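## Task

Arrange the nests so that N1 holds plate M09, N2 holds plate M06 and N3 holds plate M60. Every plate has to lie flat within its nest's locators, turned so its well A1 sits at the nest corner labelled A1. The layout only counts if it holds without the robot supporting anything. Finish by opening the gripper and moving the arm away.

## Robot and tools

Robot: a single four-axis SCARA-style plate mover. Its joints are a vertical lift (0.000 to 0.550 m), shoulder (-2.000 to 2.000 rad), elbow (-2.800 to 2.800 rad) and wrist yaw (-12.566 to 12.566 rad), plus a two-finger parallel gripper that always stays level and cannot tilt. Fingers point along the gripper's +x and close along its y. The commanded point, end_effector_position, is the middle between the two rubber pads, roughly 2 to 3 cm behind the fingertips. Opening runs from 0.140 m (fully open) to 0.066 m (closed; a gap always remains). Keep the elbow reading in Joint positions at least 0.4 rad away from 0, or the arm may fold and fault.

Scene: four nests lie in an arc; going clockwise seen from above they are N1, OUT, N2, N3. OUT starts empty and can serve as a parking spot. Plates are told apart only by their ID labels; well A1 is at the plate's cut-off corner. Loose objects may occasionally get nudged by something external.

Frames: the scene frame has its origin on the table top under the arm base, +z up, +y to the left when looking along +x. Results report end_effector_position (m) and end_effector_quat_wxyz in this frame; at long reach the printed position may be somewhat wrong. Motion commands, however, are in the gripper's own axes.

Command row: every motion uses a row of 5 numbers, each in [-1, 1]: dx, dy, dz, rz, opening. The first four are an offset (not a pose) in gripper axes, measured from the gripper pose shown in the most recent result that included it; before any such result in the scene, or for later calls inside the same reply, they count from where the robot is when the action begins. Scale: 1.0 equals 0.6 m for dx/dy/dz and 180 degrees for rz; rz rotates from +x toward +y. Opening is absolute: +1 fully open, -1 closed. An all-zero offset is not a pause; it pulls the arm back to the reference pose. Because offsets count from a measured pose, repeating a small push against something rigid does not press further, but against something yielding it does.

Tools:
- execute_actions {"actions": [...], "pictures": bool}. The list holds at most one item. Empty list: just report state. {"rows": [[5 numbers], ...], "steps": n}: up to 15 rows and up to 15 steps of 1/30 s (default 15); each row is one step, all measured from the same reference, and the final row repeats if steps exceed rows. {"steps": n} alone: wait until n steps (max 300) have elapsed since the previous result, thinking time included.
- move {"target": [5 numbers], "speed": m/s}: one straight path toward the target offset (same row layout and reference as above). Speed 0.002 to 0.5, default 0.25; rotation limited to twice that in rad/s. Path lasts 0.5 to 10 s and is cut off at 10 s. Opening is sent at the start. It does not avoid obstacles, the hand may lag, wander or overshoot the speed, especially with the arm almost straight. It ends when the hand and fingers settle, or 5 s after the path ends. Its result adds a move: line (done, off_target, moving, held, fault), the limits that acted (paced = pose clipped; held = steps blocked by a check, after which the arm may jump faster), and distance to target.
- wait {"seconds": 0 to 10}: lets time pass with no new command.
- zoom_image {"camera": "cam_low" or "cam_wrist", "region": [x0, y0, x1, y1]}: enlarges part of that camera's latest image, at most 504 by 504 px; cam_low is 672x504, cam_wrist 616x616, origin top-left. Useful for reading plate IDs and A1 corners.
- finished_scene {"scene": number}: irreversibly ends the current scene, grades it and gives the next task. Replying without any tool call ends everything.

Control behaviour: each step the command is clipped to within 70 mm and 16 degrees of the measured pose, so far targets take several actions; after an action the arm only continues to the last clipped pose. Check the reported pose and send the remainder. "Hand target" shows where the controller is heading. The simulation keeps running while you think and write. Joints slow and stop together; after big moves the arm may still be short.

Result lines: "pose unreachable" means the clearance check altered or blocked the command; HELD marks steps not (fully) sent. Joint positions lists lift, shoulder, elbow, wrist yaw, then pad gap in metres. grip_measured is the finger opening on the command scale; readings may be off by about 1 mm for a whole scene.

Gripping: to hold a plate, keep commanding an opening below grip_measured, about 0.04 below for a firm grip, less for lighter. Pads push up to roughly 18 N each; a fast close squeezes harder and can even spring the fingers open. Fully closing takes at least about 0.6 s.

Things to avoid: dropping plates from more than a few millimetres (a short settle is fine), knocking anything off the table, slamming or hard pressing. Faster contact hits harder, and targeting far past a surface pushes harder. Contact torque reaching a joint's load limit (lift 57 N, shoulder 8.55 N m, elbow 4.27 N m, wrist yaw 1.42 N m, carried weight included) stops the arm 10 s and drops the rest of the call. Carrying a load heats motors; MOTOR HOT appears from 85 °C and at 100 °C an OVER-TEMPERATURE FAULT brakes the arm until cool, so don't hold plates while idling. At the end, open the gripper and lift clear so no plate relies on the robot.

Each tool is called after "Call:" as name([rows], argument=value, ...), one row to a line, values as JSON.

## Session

Call:
execute_actions(actions=[])

Scene clock: 0.00 s of 12600.00 s.
end_effector_position=(+0.5722, -0.2237, +0.4819) grip_measured=+0.99 end_effector_quat_wxyz=(+0.805, +0.000, +0.000, +0.594)
Joint positions: [ 0.477 -0.56   2.648 -0.817  0.14 ]
Motor temperatures (°C, as the motors report them): [37 24 25 24]
Hand target: +0.572, -0.224, +0.482; +0.805, +0.000, +0.000, +0.594

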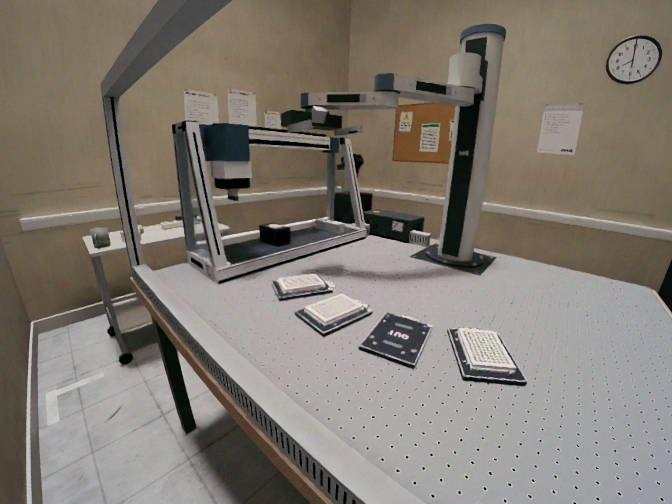

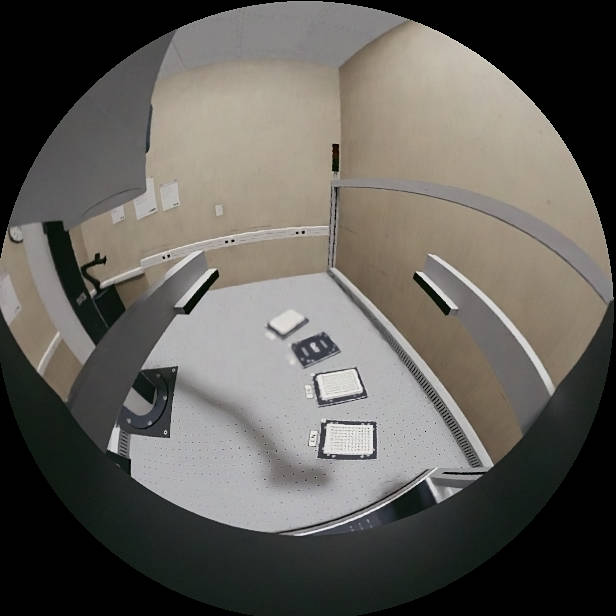

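Call:
move(target=[0.345, 0.1455, 0, -0.4044, 1])

Call:
move(target=[0, 0, -0.389, 0, 1])

Scene clock: 11.90 s of 12600.00 s.
end_effector_position=(+0.5500, +0.0000, +0.4819) grip_measured=+0.99 end_effector_quat_wxyz=(+1.000, +0.000, +0.000, +0.000)
Joint positions: [ 0.477  0.955  0.926 -1.88   0.14 ]
Motor temperatures (°C, as the motors report them): [37 24 25 24]
Hand target: +0.550, -0.000, +0.482; +1.000, +0.000, +0.000, +0.000
Off the commanded pose: 0.000 m, 0 deg.
After step 90, 5.97 s passed at rest.
move: done

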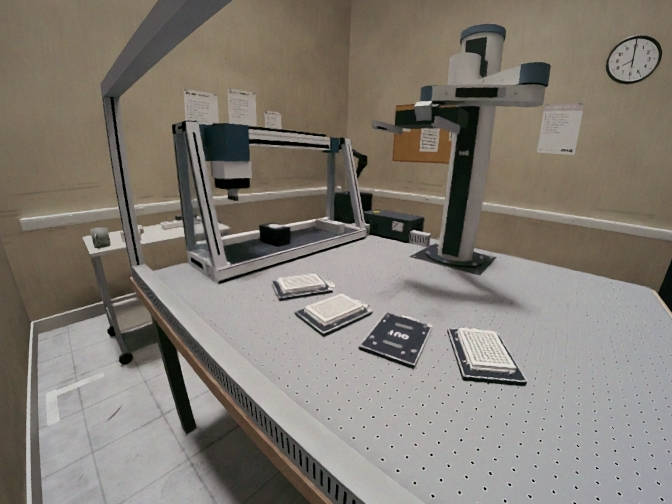

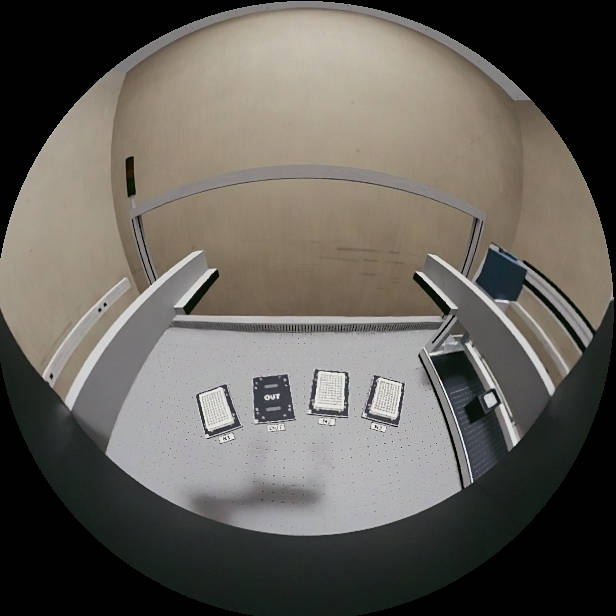

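Scene clock: 13.27 s of 12600.00 s.
end_effector_position=(+0.5500, +0.0000, +0.2485) grip_measured=+0.99 end_effector_quat_wxyz=(+1.000, +0.000, +0.000, +0.000)
Joint positions: [ 0.243  0.955  0.926 -1.88   0.14 ]
Motor temperatures (°C, as the motors report them): [37 24 25 24]
Hand target: +0.550, +0.000, +0.249; +1.000, +0.000, +0.000, +0.000
Off the commanded pose: 0.000 m, 0 deg.
move: done

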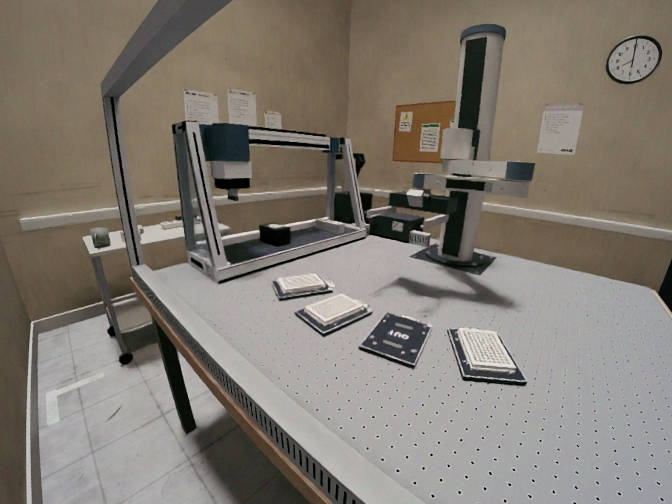

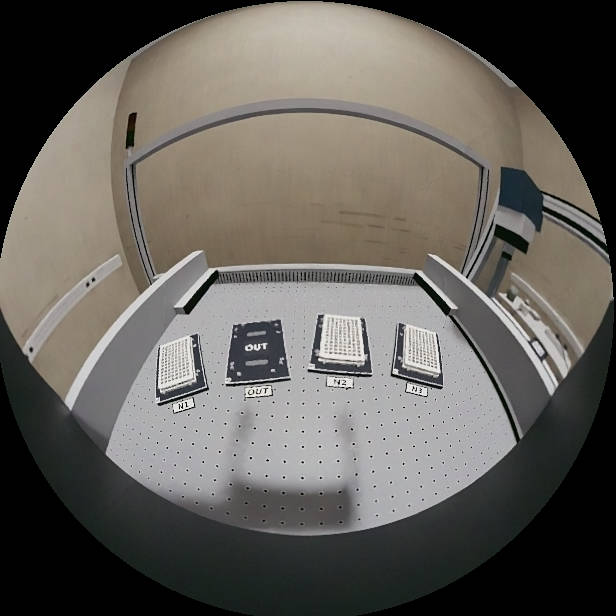

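Call:
zoom_image(camera="cam_wrist", region=[140, 300, 460, 420])

Region (140, 300, 460, 420) of cam_wrist's 616x616 image, scaled by 1.575, with more detail than that image has; it fills the top 189 rows of this view, and the rest is white.

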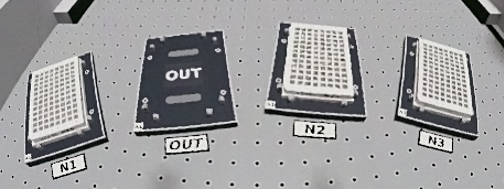

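Call:
move(target=[0.017, -0.167, -0.3, -0.078, 1])

Scene clock: 23.00 s of 12600.00 s.
end_effector_position=(+0.5602, -0.1002, +0.0684) grip_measured=+0.99 end_effector_quat_wxyz=(+0.993, +0.000, +0.000, -0.122)
Joint positions: [ 0.063  0.661  1.028 -1.934  0.14 ]
Motor temperatures (°C, as the motors report them): [37 24 25 24]
Hand target: +0.560, -0.100, +0.068; +0.993, +0.000, +0.000, -0.122
Off the commanded pose: 0.000 m, 0 deg.
After step 90, 5.50 s passed at rest.
move: done

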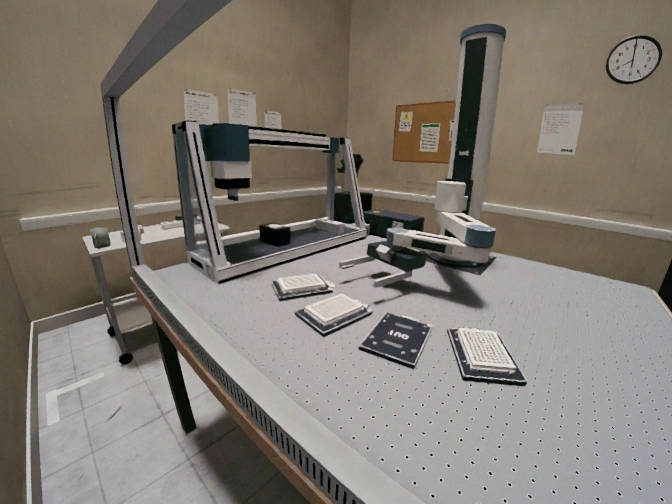

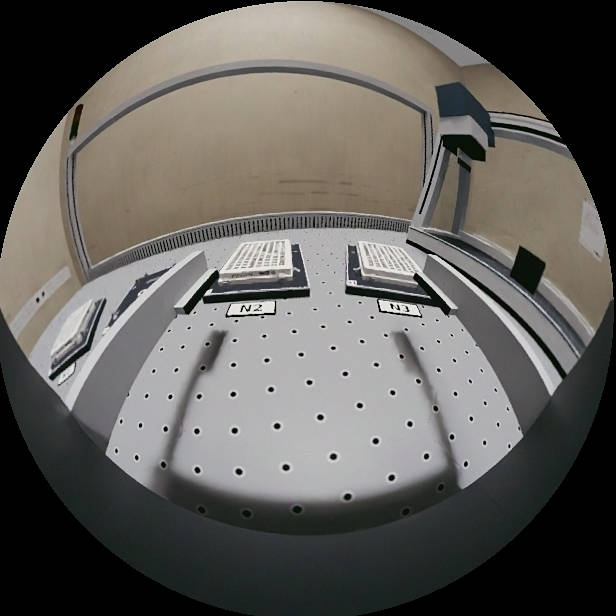

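Call:
zoom_image(camera="cam_wrist", region=[195, 230, 455, 325])

Region (195, 230, 455, 325) of cam_wrist's 616x616 image, scaled by 1.938, with more detail than that image has; it fills the top 184 rows of this view, and the rest is white.

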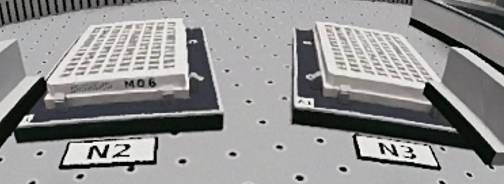

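Call:
move(target=[-0.0365, 0.4207, 0, 0.467, 1])

Scene clock: 39.60 s of 12600.00 s.
end_effector_position=(+0.6001, +0.1500, +0.0684) grip_measured=+0.99 end_effector_quat_wxyz=(+0.819, +0.000, +0.000, +0.574)
Joint positions: [ 0.063  0.736  1.621 -1.134  0.14 ]
Motor temperatures (°C, as the motors report them): [37 24 25 24]
Hand target: +0.600, +0.150, +0.068; +0.819, +0.000, +0.000, +0.574
Off the commanded pose: 0.000 m, 0 deg.
After step 90, 10.33 s passed at rest.
move: done

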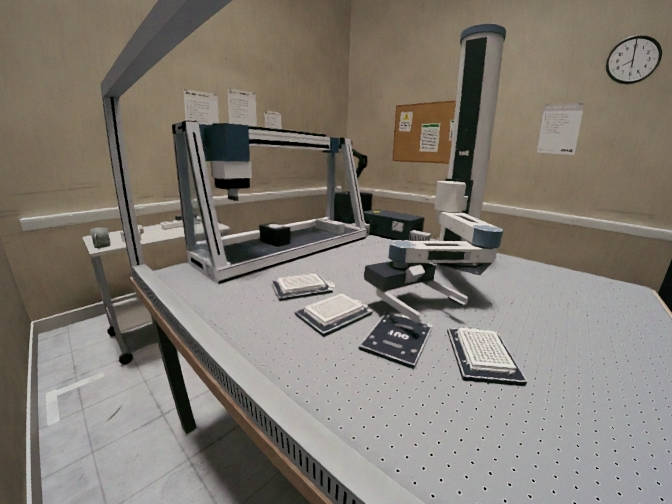

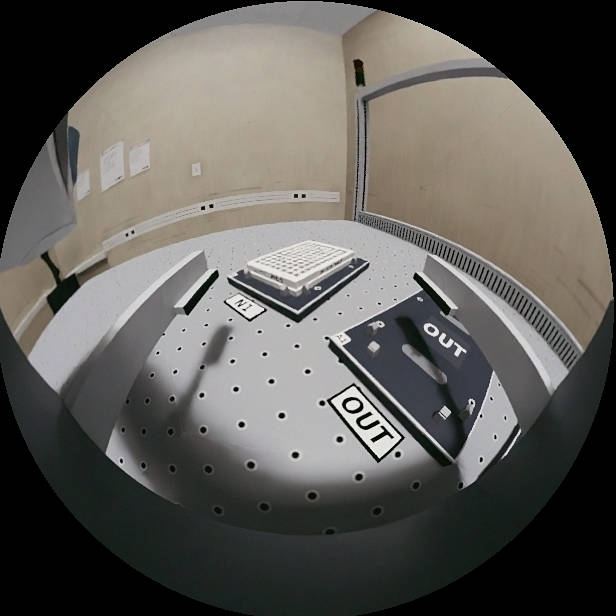

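Call:
zoom_image(camera="cam_wrist", region=[220, 230, 380, 330])

Region (220, 230, 380, 330) of cam_wrist's 616x616 image, scaled by 3.150, with more detail than that image has; it fills the top 315 rows of this view, and the rest is white.

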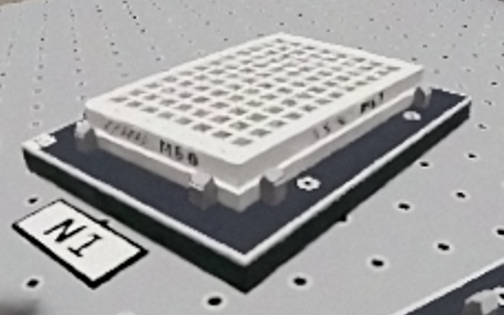

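Call:
move(target=[0.248, 0.0015, 0.0373, -0.2167, 0.8])

Scene clock: 51.20 s of 12600.00 s.
end_effector_position=(+0.6499, +0.2905, +0.0908) grip_measured=+0.80 end_effector_quat_wxyz=(+0.963, +0.000, +0.000, +0.268)
Joint positions: [ 0.086  1.137  1.855 -2.448  0.133]
Motor temperatures (°C, as the motors report them): [37 24 25 24]
Hand target: +0.650, +0.290, +0.091; +0.963, +0.000, +0.000, +0.268
Off the commanded pose: 0.000 m, 0 deg.
After step 90, 6.93 s passed at rest.
move: done

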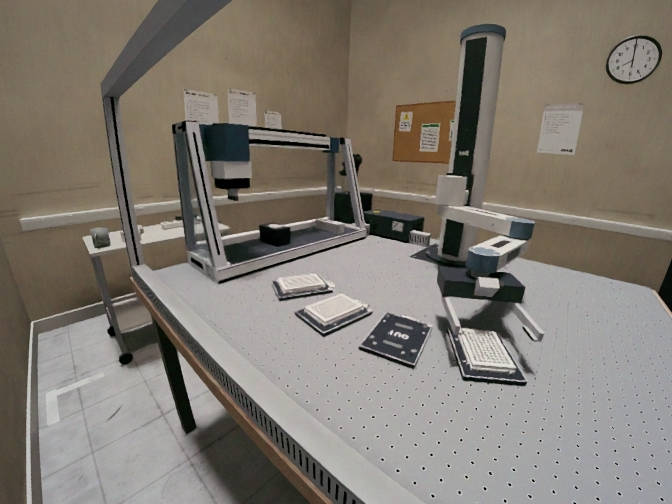

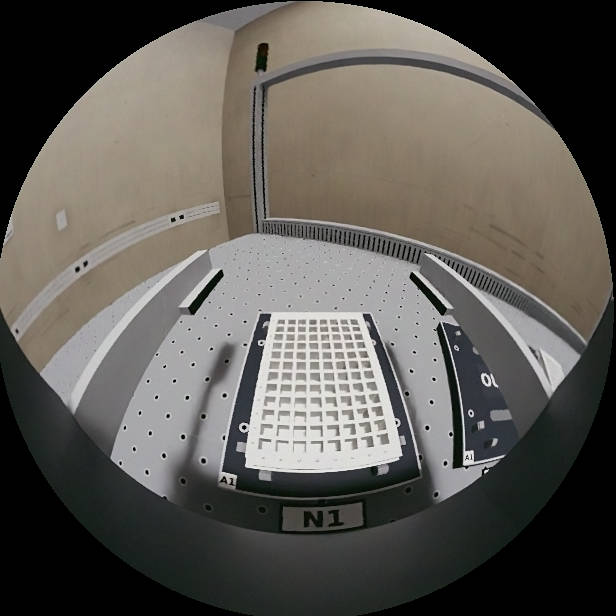

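Call:
move(target=[-0.01, -0.0025, -0.101, -0.011, 0.8], speed=0.12)

Scene clock: 59.93 s of 12600.00 s.
end_effector_position=(+0.6456, +0.2861, +0.0301) grip_measured=+0.80 end_effector_quat_wxyz=(+0.968, +0.000, +0.000, +0.252)
Joint positions: [ 0.025  1.161  1.818 -2.47   0.133]
Motor temperatures (°C, as the motors report them): [37 24 25 24]
Hand target: +0.646, +0.286, +0.030; +0.968, +0.000, +0.000, +0.251
Off the commanded pose: 0.000 m, 0 deg.
After step 90, 4.93 s passed at rest.
move: done

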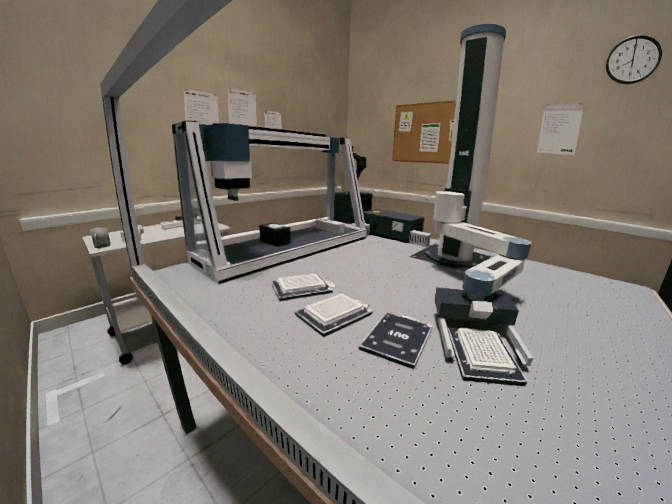

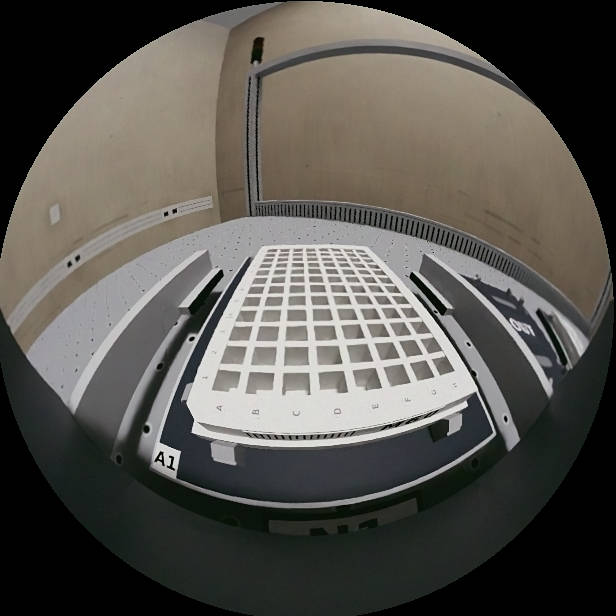

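Call:
move(target=[-0.002, 0, 0, 0.004, -0.515])

Call:
move(target=[0, 0, 0.1, 0, -0.515], speed=0.1)

Scene clock: 66.53 s of 12600.00 s.
end_effector_position=(+0.6445, +0.2857, +0.0301) grip_measured=-0.48 end_effector_quat_wxyz=(+0.966, +0.000, +0.000, +0.258)
Joint positions: [ 0.025  1.161  1.81  -2.449  0.085]
Motor temperatures (°C, as the motors report them): [37 24 25 24]
Hand target: +0.645, +0.286, +0.030; +0.966, +0.000, +0.000, +0.258
Off the commanded pose: 0.000 m, 0 deg.
After step 90, 2.90 s passed at rest.
move: done

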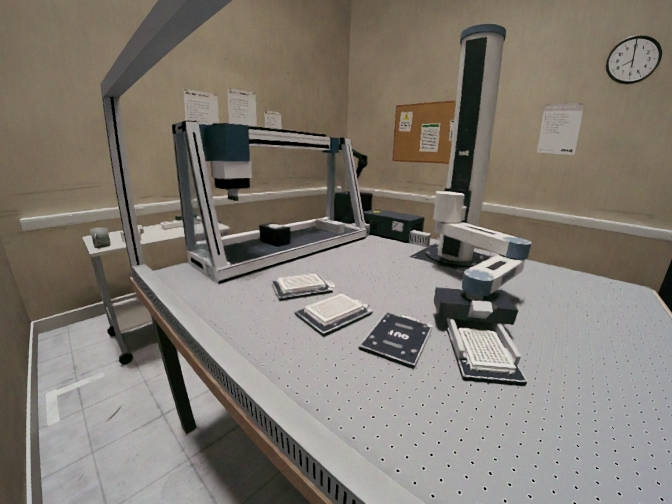

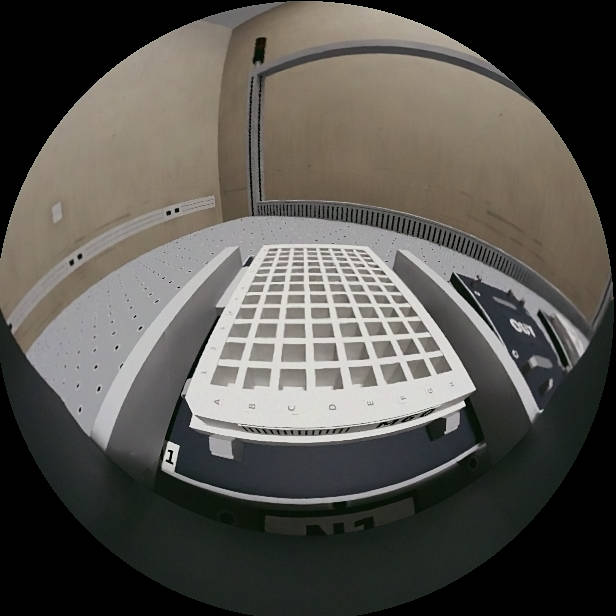

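Scene clock: 67.43 s of 12600.00 s.
end_effector_position=(+0.6445, +0.2857, +0.0902) grip_measured=-0.48 end_effector_quat_wxyz=(+0.966, +0.000, +0.000, +0.258)
Joint positions: [ 0.085  1.161  1.81  -2.449  0.085]
Motor temperatures (°C, as the motors report them): [37 24 25 24]
Hand target: +0.645, +0.286, +0.090; +0.966, +0.000, +0.000, +0.258
Off the commanded pose: 0.000 m, 0 deg.
move: done

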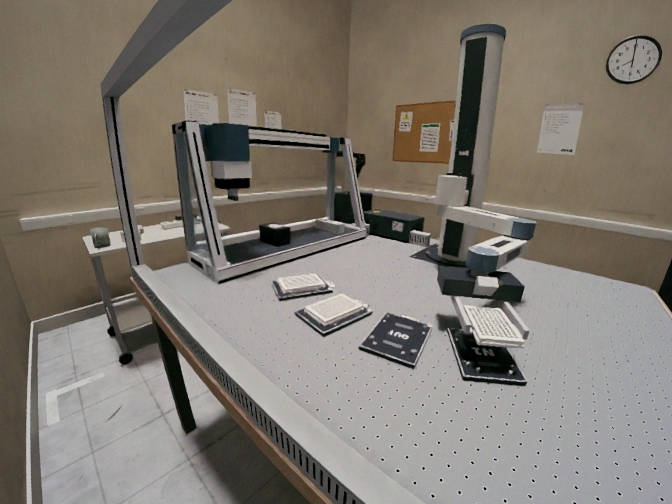

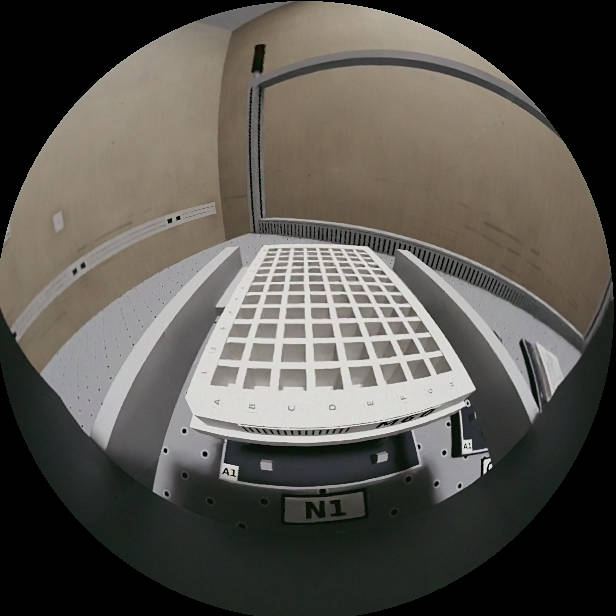

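Call:
move(target=[-0.0428, -0.3035, 0, -0.1106, -0.515])

Scene clock: 75.23 s of 12600.00 s.
end_effector_position=(+0.7129, +0.1148, +0.0902) grip_measured=-0.48 end_effector_quat_wxyz=(+0.996, +0.000, +0.000, +0.087)
Joint positions: [ 0.085  0.827  1.813 -2.467  0.085]
Motor temperatures (°C, as the motors report them): [37 24 25 24]
Hand target: +0.713, +0.115, +0.090; +0.996, +0.000, +0.000, +0.087
Off the commanded pose: 0.000 m, 0 deg.
After step 90, 3.70 s passed at rest.
move: done

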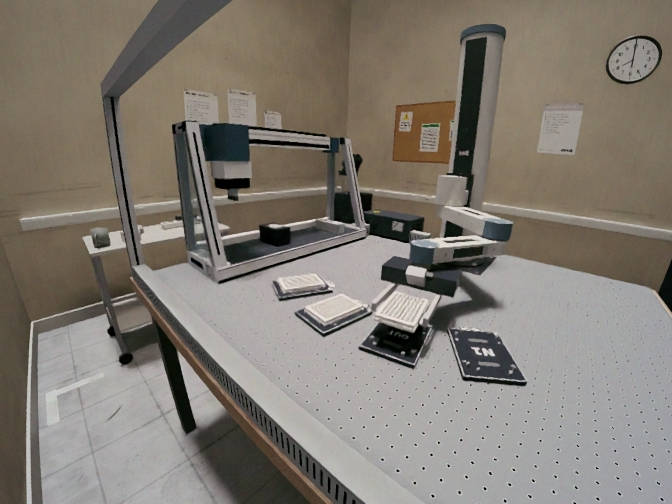

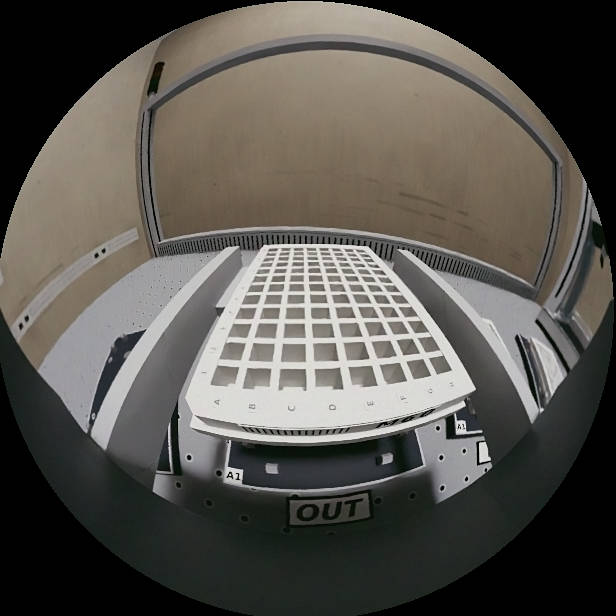

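Call:
move(target=[-0.0027, -0.0017, -0.075, 0.009, -0.515], speed=0.1)

Scene clock: 81.83 s of 12600.00 s.
end_effector_position=(+0.7115, +0.1135, +0.0451) grip_measured=-0.48 end_effector_quat_wxyz=(+0.995, +0.000, +0.000, +0.101)
Joint positions: [ 0.04   0.82   1.802 -2.42   0.085]
Motor temperatures (°C, as the motors report them): [37 24 25 24]
Hand target: +0.711, +0.113, +0.045; +0.995, +0.000, +0.000, +0.101
Off the commanded pose: 0.000 m, 0 deg.
After step 90, 2.87 s passed at rest.
move: done

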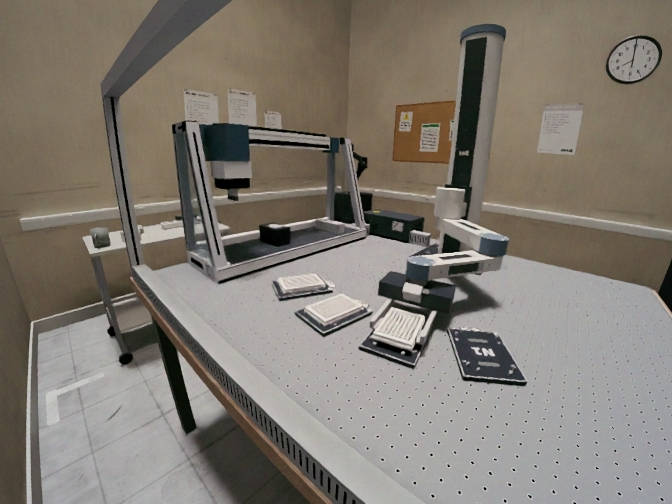

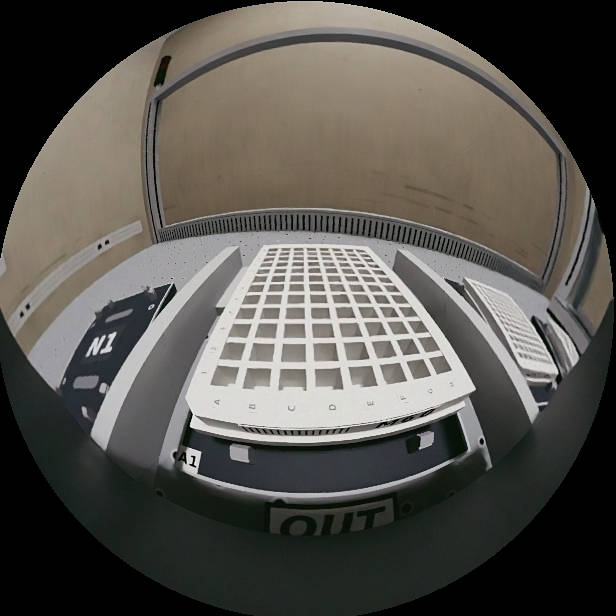

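Call:
move(target=[0, 0, -0.0238, 0, -0.515], speed=0.03)

Scene clock: 85.23 s of 12600.00 s.
end_effector_position=(+0.7116, +0.1118, +0.0311) grip_measured=-0.48 end_effector_quat_wxyz=(+0.995, +0.000, +0.000, +0.097)
Joint positions: [ 0.026  0.819  1.8   -2.425  0.085]
Motor temperatures (°C, as the motors report them): [37 24 26 24]
Hand target: +0.712, +0.114, +0.031; +0.995, +0.000, +0.000, +0.101
Off the commanded pose: 0.002 m, 0 deg.
move: done

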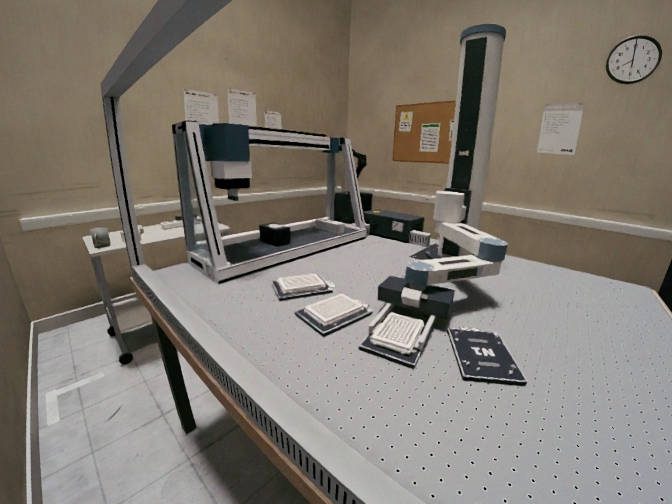

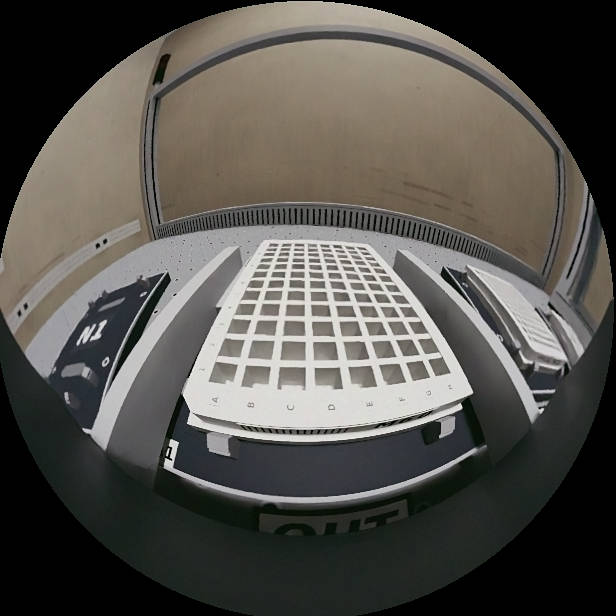

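Call:
move(target=[0, 0, 0.02, -0.006, -0.515], speed=0.03)

Call:
move(target=[0, 0, -0.0205, 0, -0.515], speed=0.03)

Scene clock: 93.23 s of 12600.00 s.
end_effector_position=(+0.7116, +0.1117, +0.0432) grip_measured=-0.48 end_effector_quat_wxyz=(+0.996, +0.000, +0.000, +0.087)
Joint positions: [ 0.038  0.825  1.801 -2.451  0.085]
Motor temperatures (°C, as the motors report them): [36 24 26 24]
Hand target: +0.712, +0.112, +0.043; +0.996, +0.000, +0.000, +0.087
Off the commanded pose: 0.000 m, 0 deg.
After step 90, 4.30 s passed at rest.
move: done

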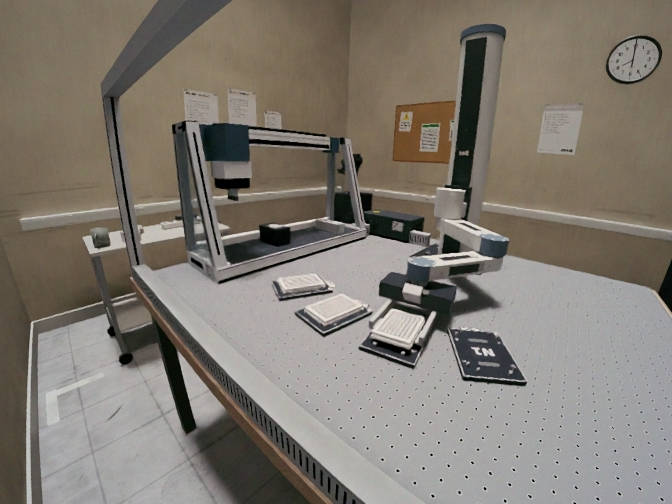

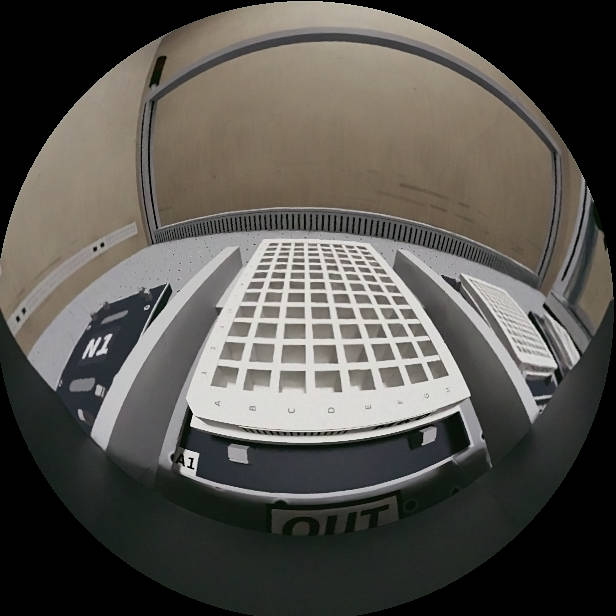

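Scene clock: 93.93 s of 12600.00 s.
end_effector_position=(+0.7116, +0.1115, +0.0309) grip_measured=-0.48 end_effector_quat_wxyz=(+0.996, +0.000, +0.000, +0.087)
Joint positions: [ 0.026  0.825  1.801 -2.45   0.085]
Motor temperatures (°C, as the motors report them): [36 24 26 24]
Hand target: +0.712, +0.112, +0.031; +0.996, +0.000, +0.000, +0.087
Off the commanded pose: 0.000 m, 0 deg.
move: done

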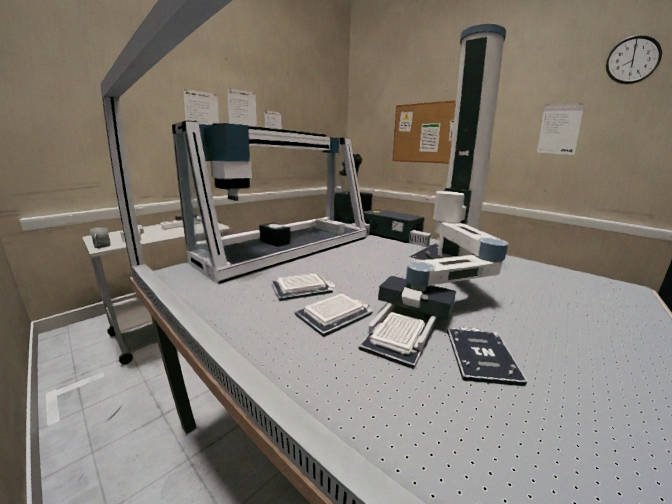

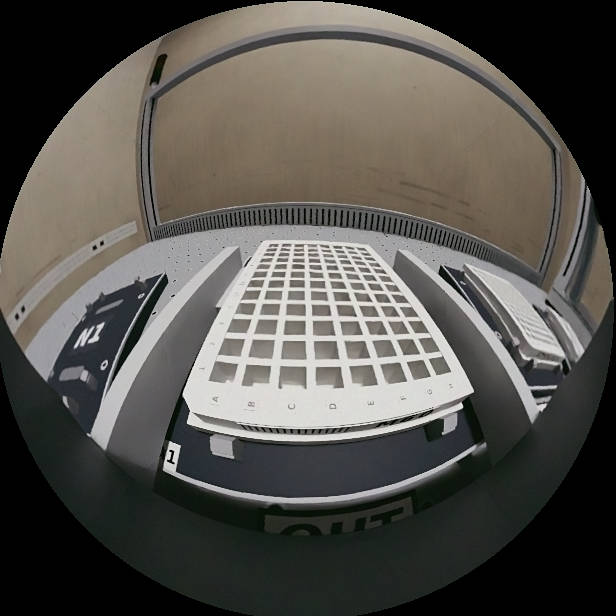

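Call:
move(target=[0, 0, 0, 0, 0.4])

Call:
move(target=[0, 0, 0.1, 0, 0.4], speed=0.15)

Scene clock: 103.07 s of 12600.00 s.
end_effector_position=(+0.7116, +0.1114, +0.0309) grip_measured=+0.40 end_effector_quat_wxyz=(+0.996, +0.000, +0.000, +0.087)
Joint positions: [ 0.026  0.825  1.801 -2.45   0.118]
Motor temperatures (°C, as the motors report them): [37 24 26 24]
Hand target: +0.712, +0.111, +0.031; +0.996, +0.000, +0.000, +0.087
Off the commanded pose: 0.000 m, 0 deg.
After step 90, 5.43 s passed at rest.
move: done

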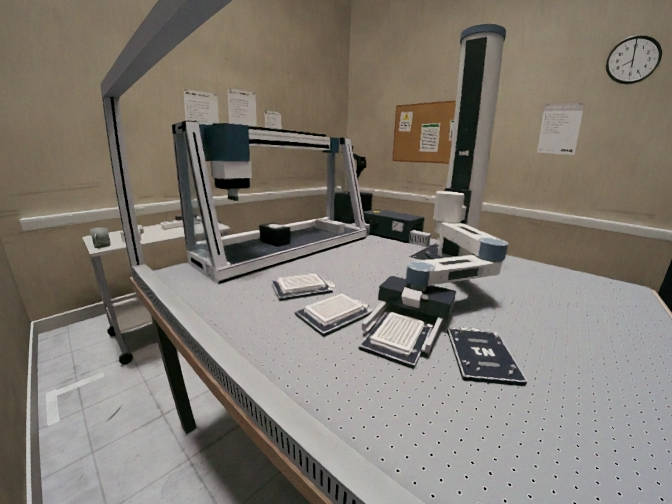

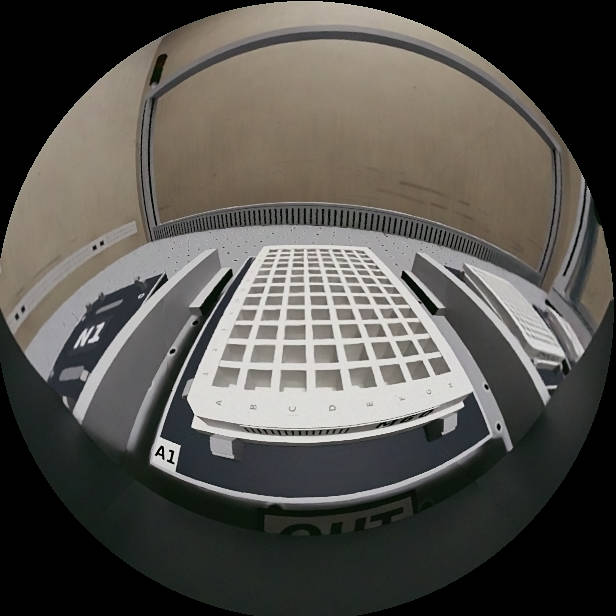

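Scene clock: 103.80 s of 12600.00 s.
end_effector_position=(+0.7116, +0.1115, +0.0910) grip_measured=+0.40 end_effector_quat_wxyz=(+0.996, +0.000, +0.000, +0.087)
Joint positions: [ 0.086  0.825  1.801 -2.45   0.118]
Motor temperatures (°C, as the motors report them): [37 24 26 24]
Hand target: +0.712, +0.111, +0.091; +0.996, +0.000, +0.000, +0.087
Off the commanded pose: 0.000 m, 0 deg.
move: done

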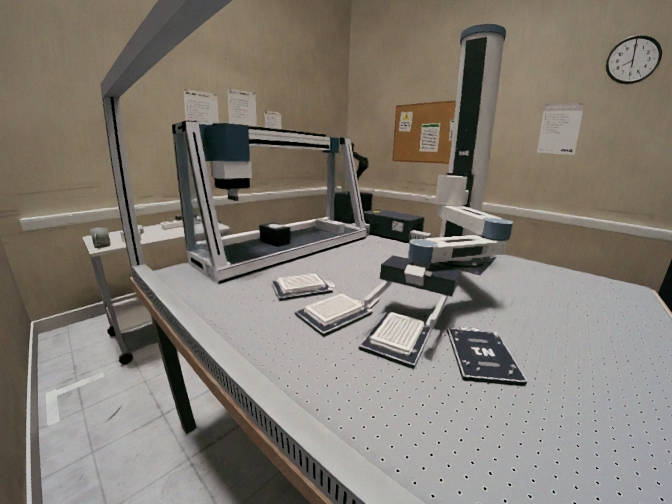

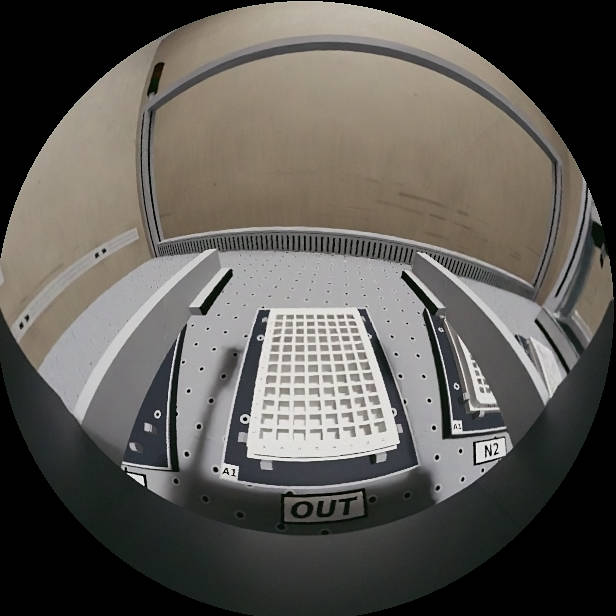

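Call:
move(target=[-0.1393, -0.5635, 0, -0.1944, 0.8])

Scene clock: 114.97 s of 12600.00 s.
end_effector_position=(+0.6880, -0.2361, +0.0910) grip_measured=+0.80 end_effector_quat_wxyz=(+0.976, +0.000, +0.000, -0.216)
Joint positions: [ 0.086  0.133  1.908 -2.476  0.133]
Motor temperatures (°C, as the motors report them): [37 24 26 24]
Hand target: +0.688, -0.236, +0.091; +0.976, +0.000, +0.000, -0.216
Off the commanded pose: 0.000 m, 0 deg.
After step 90, 6.40 s passed at rest.
move: done

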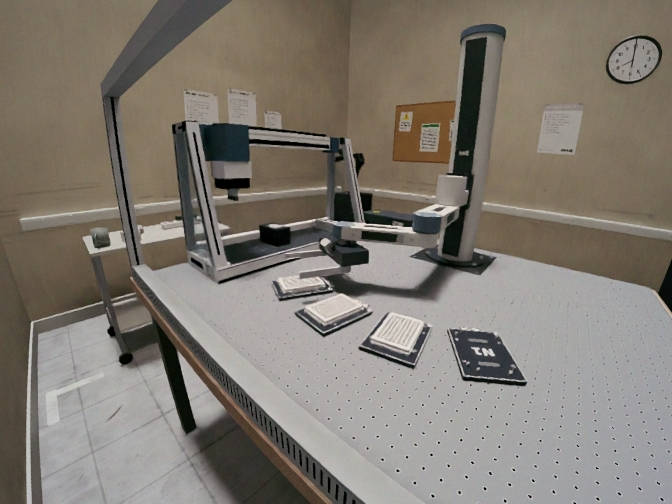

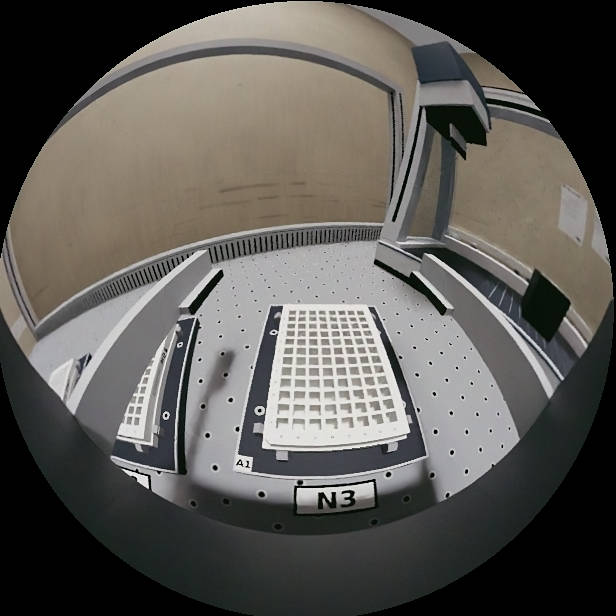

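Call:
move(target=[0.008, -0.0175, 0, -0.0095, 0.8])

Scene clock: 122.67 s of 12600.00 s.
end_effector_position=(+0.6879, -0.2477, +0.0910) grip_measured=+0.80 end_effector_quat_wxyz=(+0.973, +0.000, +0.000, -0.231)
Joint positions: [ 0.086  0.103  1.94  -2.509  0.133]
Motor temperatures (°C, as the motors report them): [37 24 26 24]
Hand target: +0.688, -0.248, +0.091; +0.973, +0.000, +0.000, -0.231
Off the commanded pose: 0.000 m, 0 deg.
After step 90, 4.00 s passed at rest.
move: done

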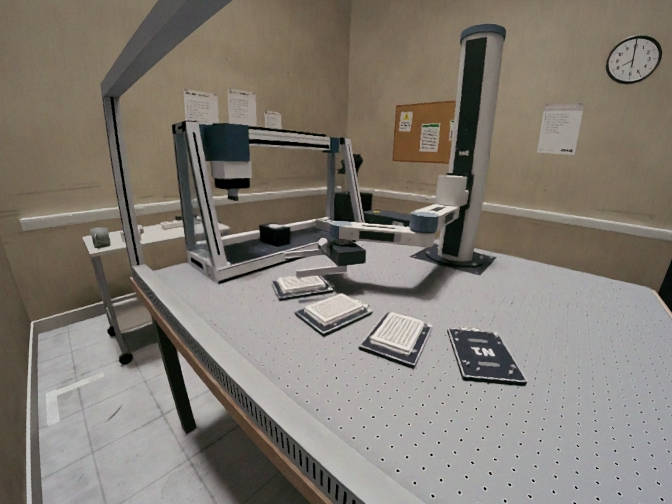

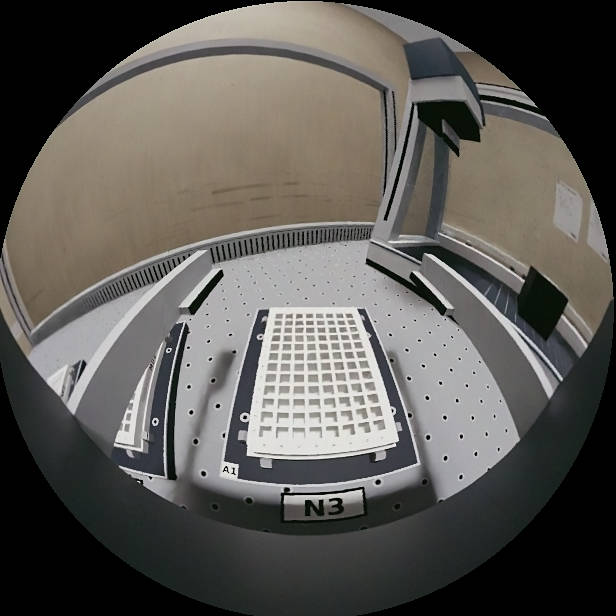

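Call:
move(target=[0.002, 0.001, -0.1015, 0, 0.8], speed=0.15)

Call:
move(target=[0, 0, 0, 0, -0.515])

Scene clock: 128.13 s of 12600.00 s.
end_effector_position=(+0.6892, -0.2476, +0.0300) grip_measured=+0.80 end_effector_quat_wxyz=(+0.973, +0.000, +0.000, -0.231)
Joint positions: [ 0.025  0.101  1.949 -2.515  0.133]
Motor temperatures (°C, as the motors report them): [37 24 26 24]
Hand target: +0.689, -0.248, +0.030; +0.973, +0.000, +0.000, -0.231
Off the commanded pose: 0.000 m, 0 deg.
After step 90, 1.73 s passed at rest.
move: done

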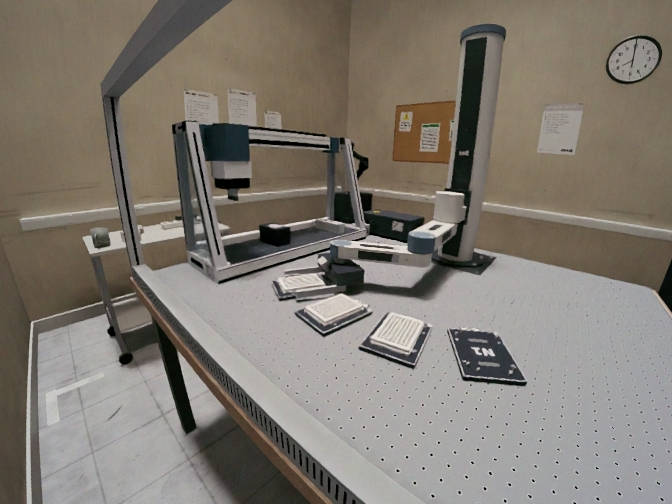

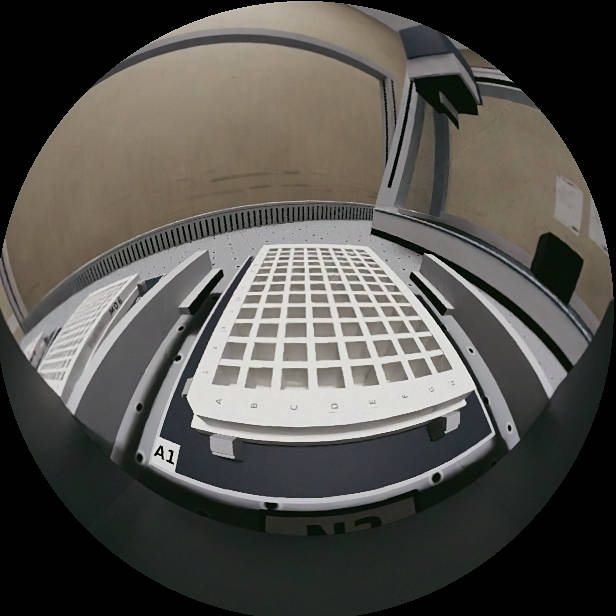

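Scene clock: 128.77 s of 12600.00 s.
end_effector_position=(+0.6891, -0.2479, +0.0300) grip_measured=-0.48 end_effector_quat_wxyz=(+0.973, +0.000, +0.000, -0.231)
Joint positions: [ 0.025  0.101  1.948 -2.516  0.085]
Motor temperatures (°C, as the motors report them): [37 24 26 24]
Hand target: +0.689, -0.248, +0.030; +0.973, +0.000, +0.000, -0.231
Off the commanded pose: 0.000 m, 0 deg.
move: done

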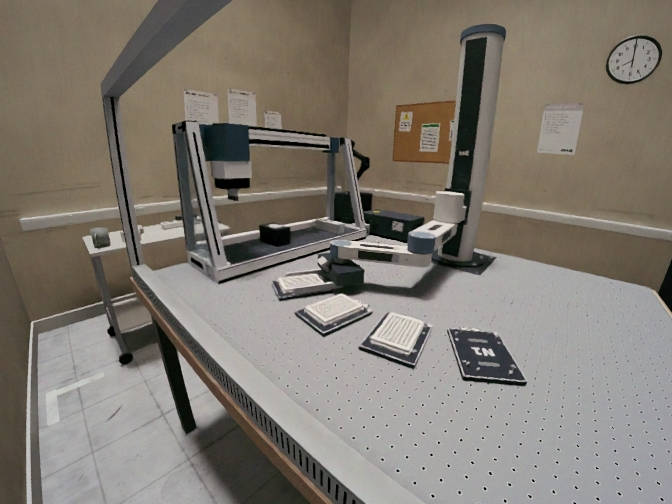

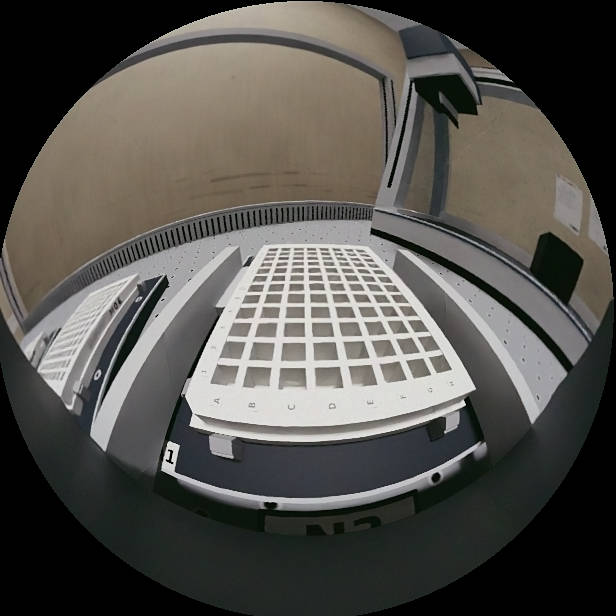

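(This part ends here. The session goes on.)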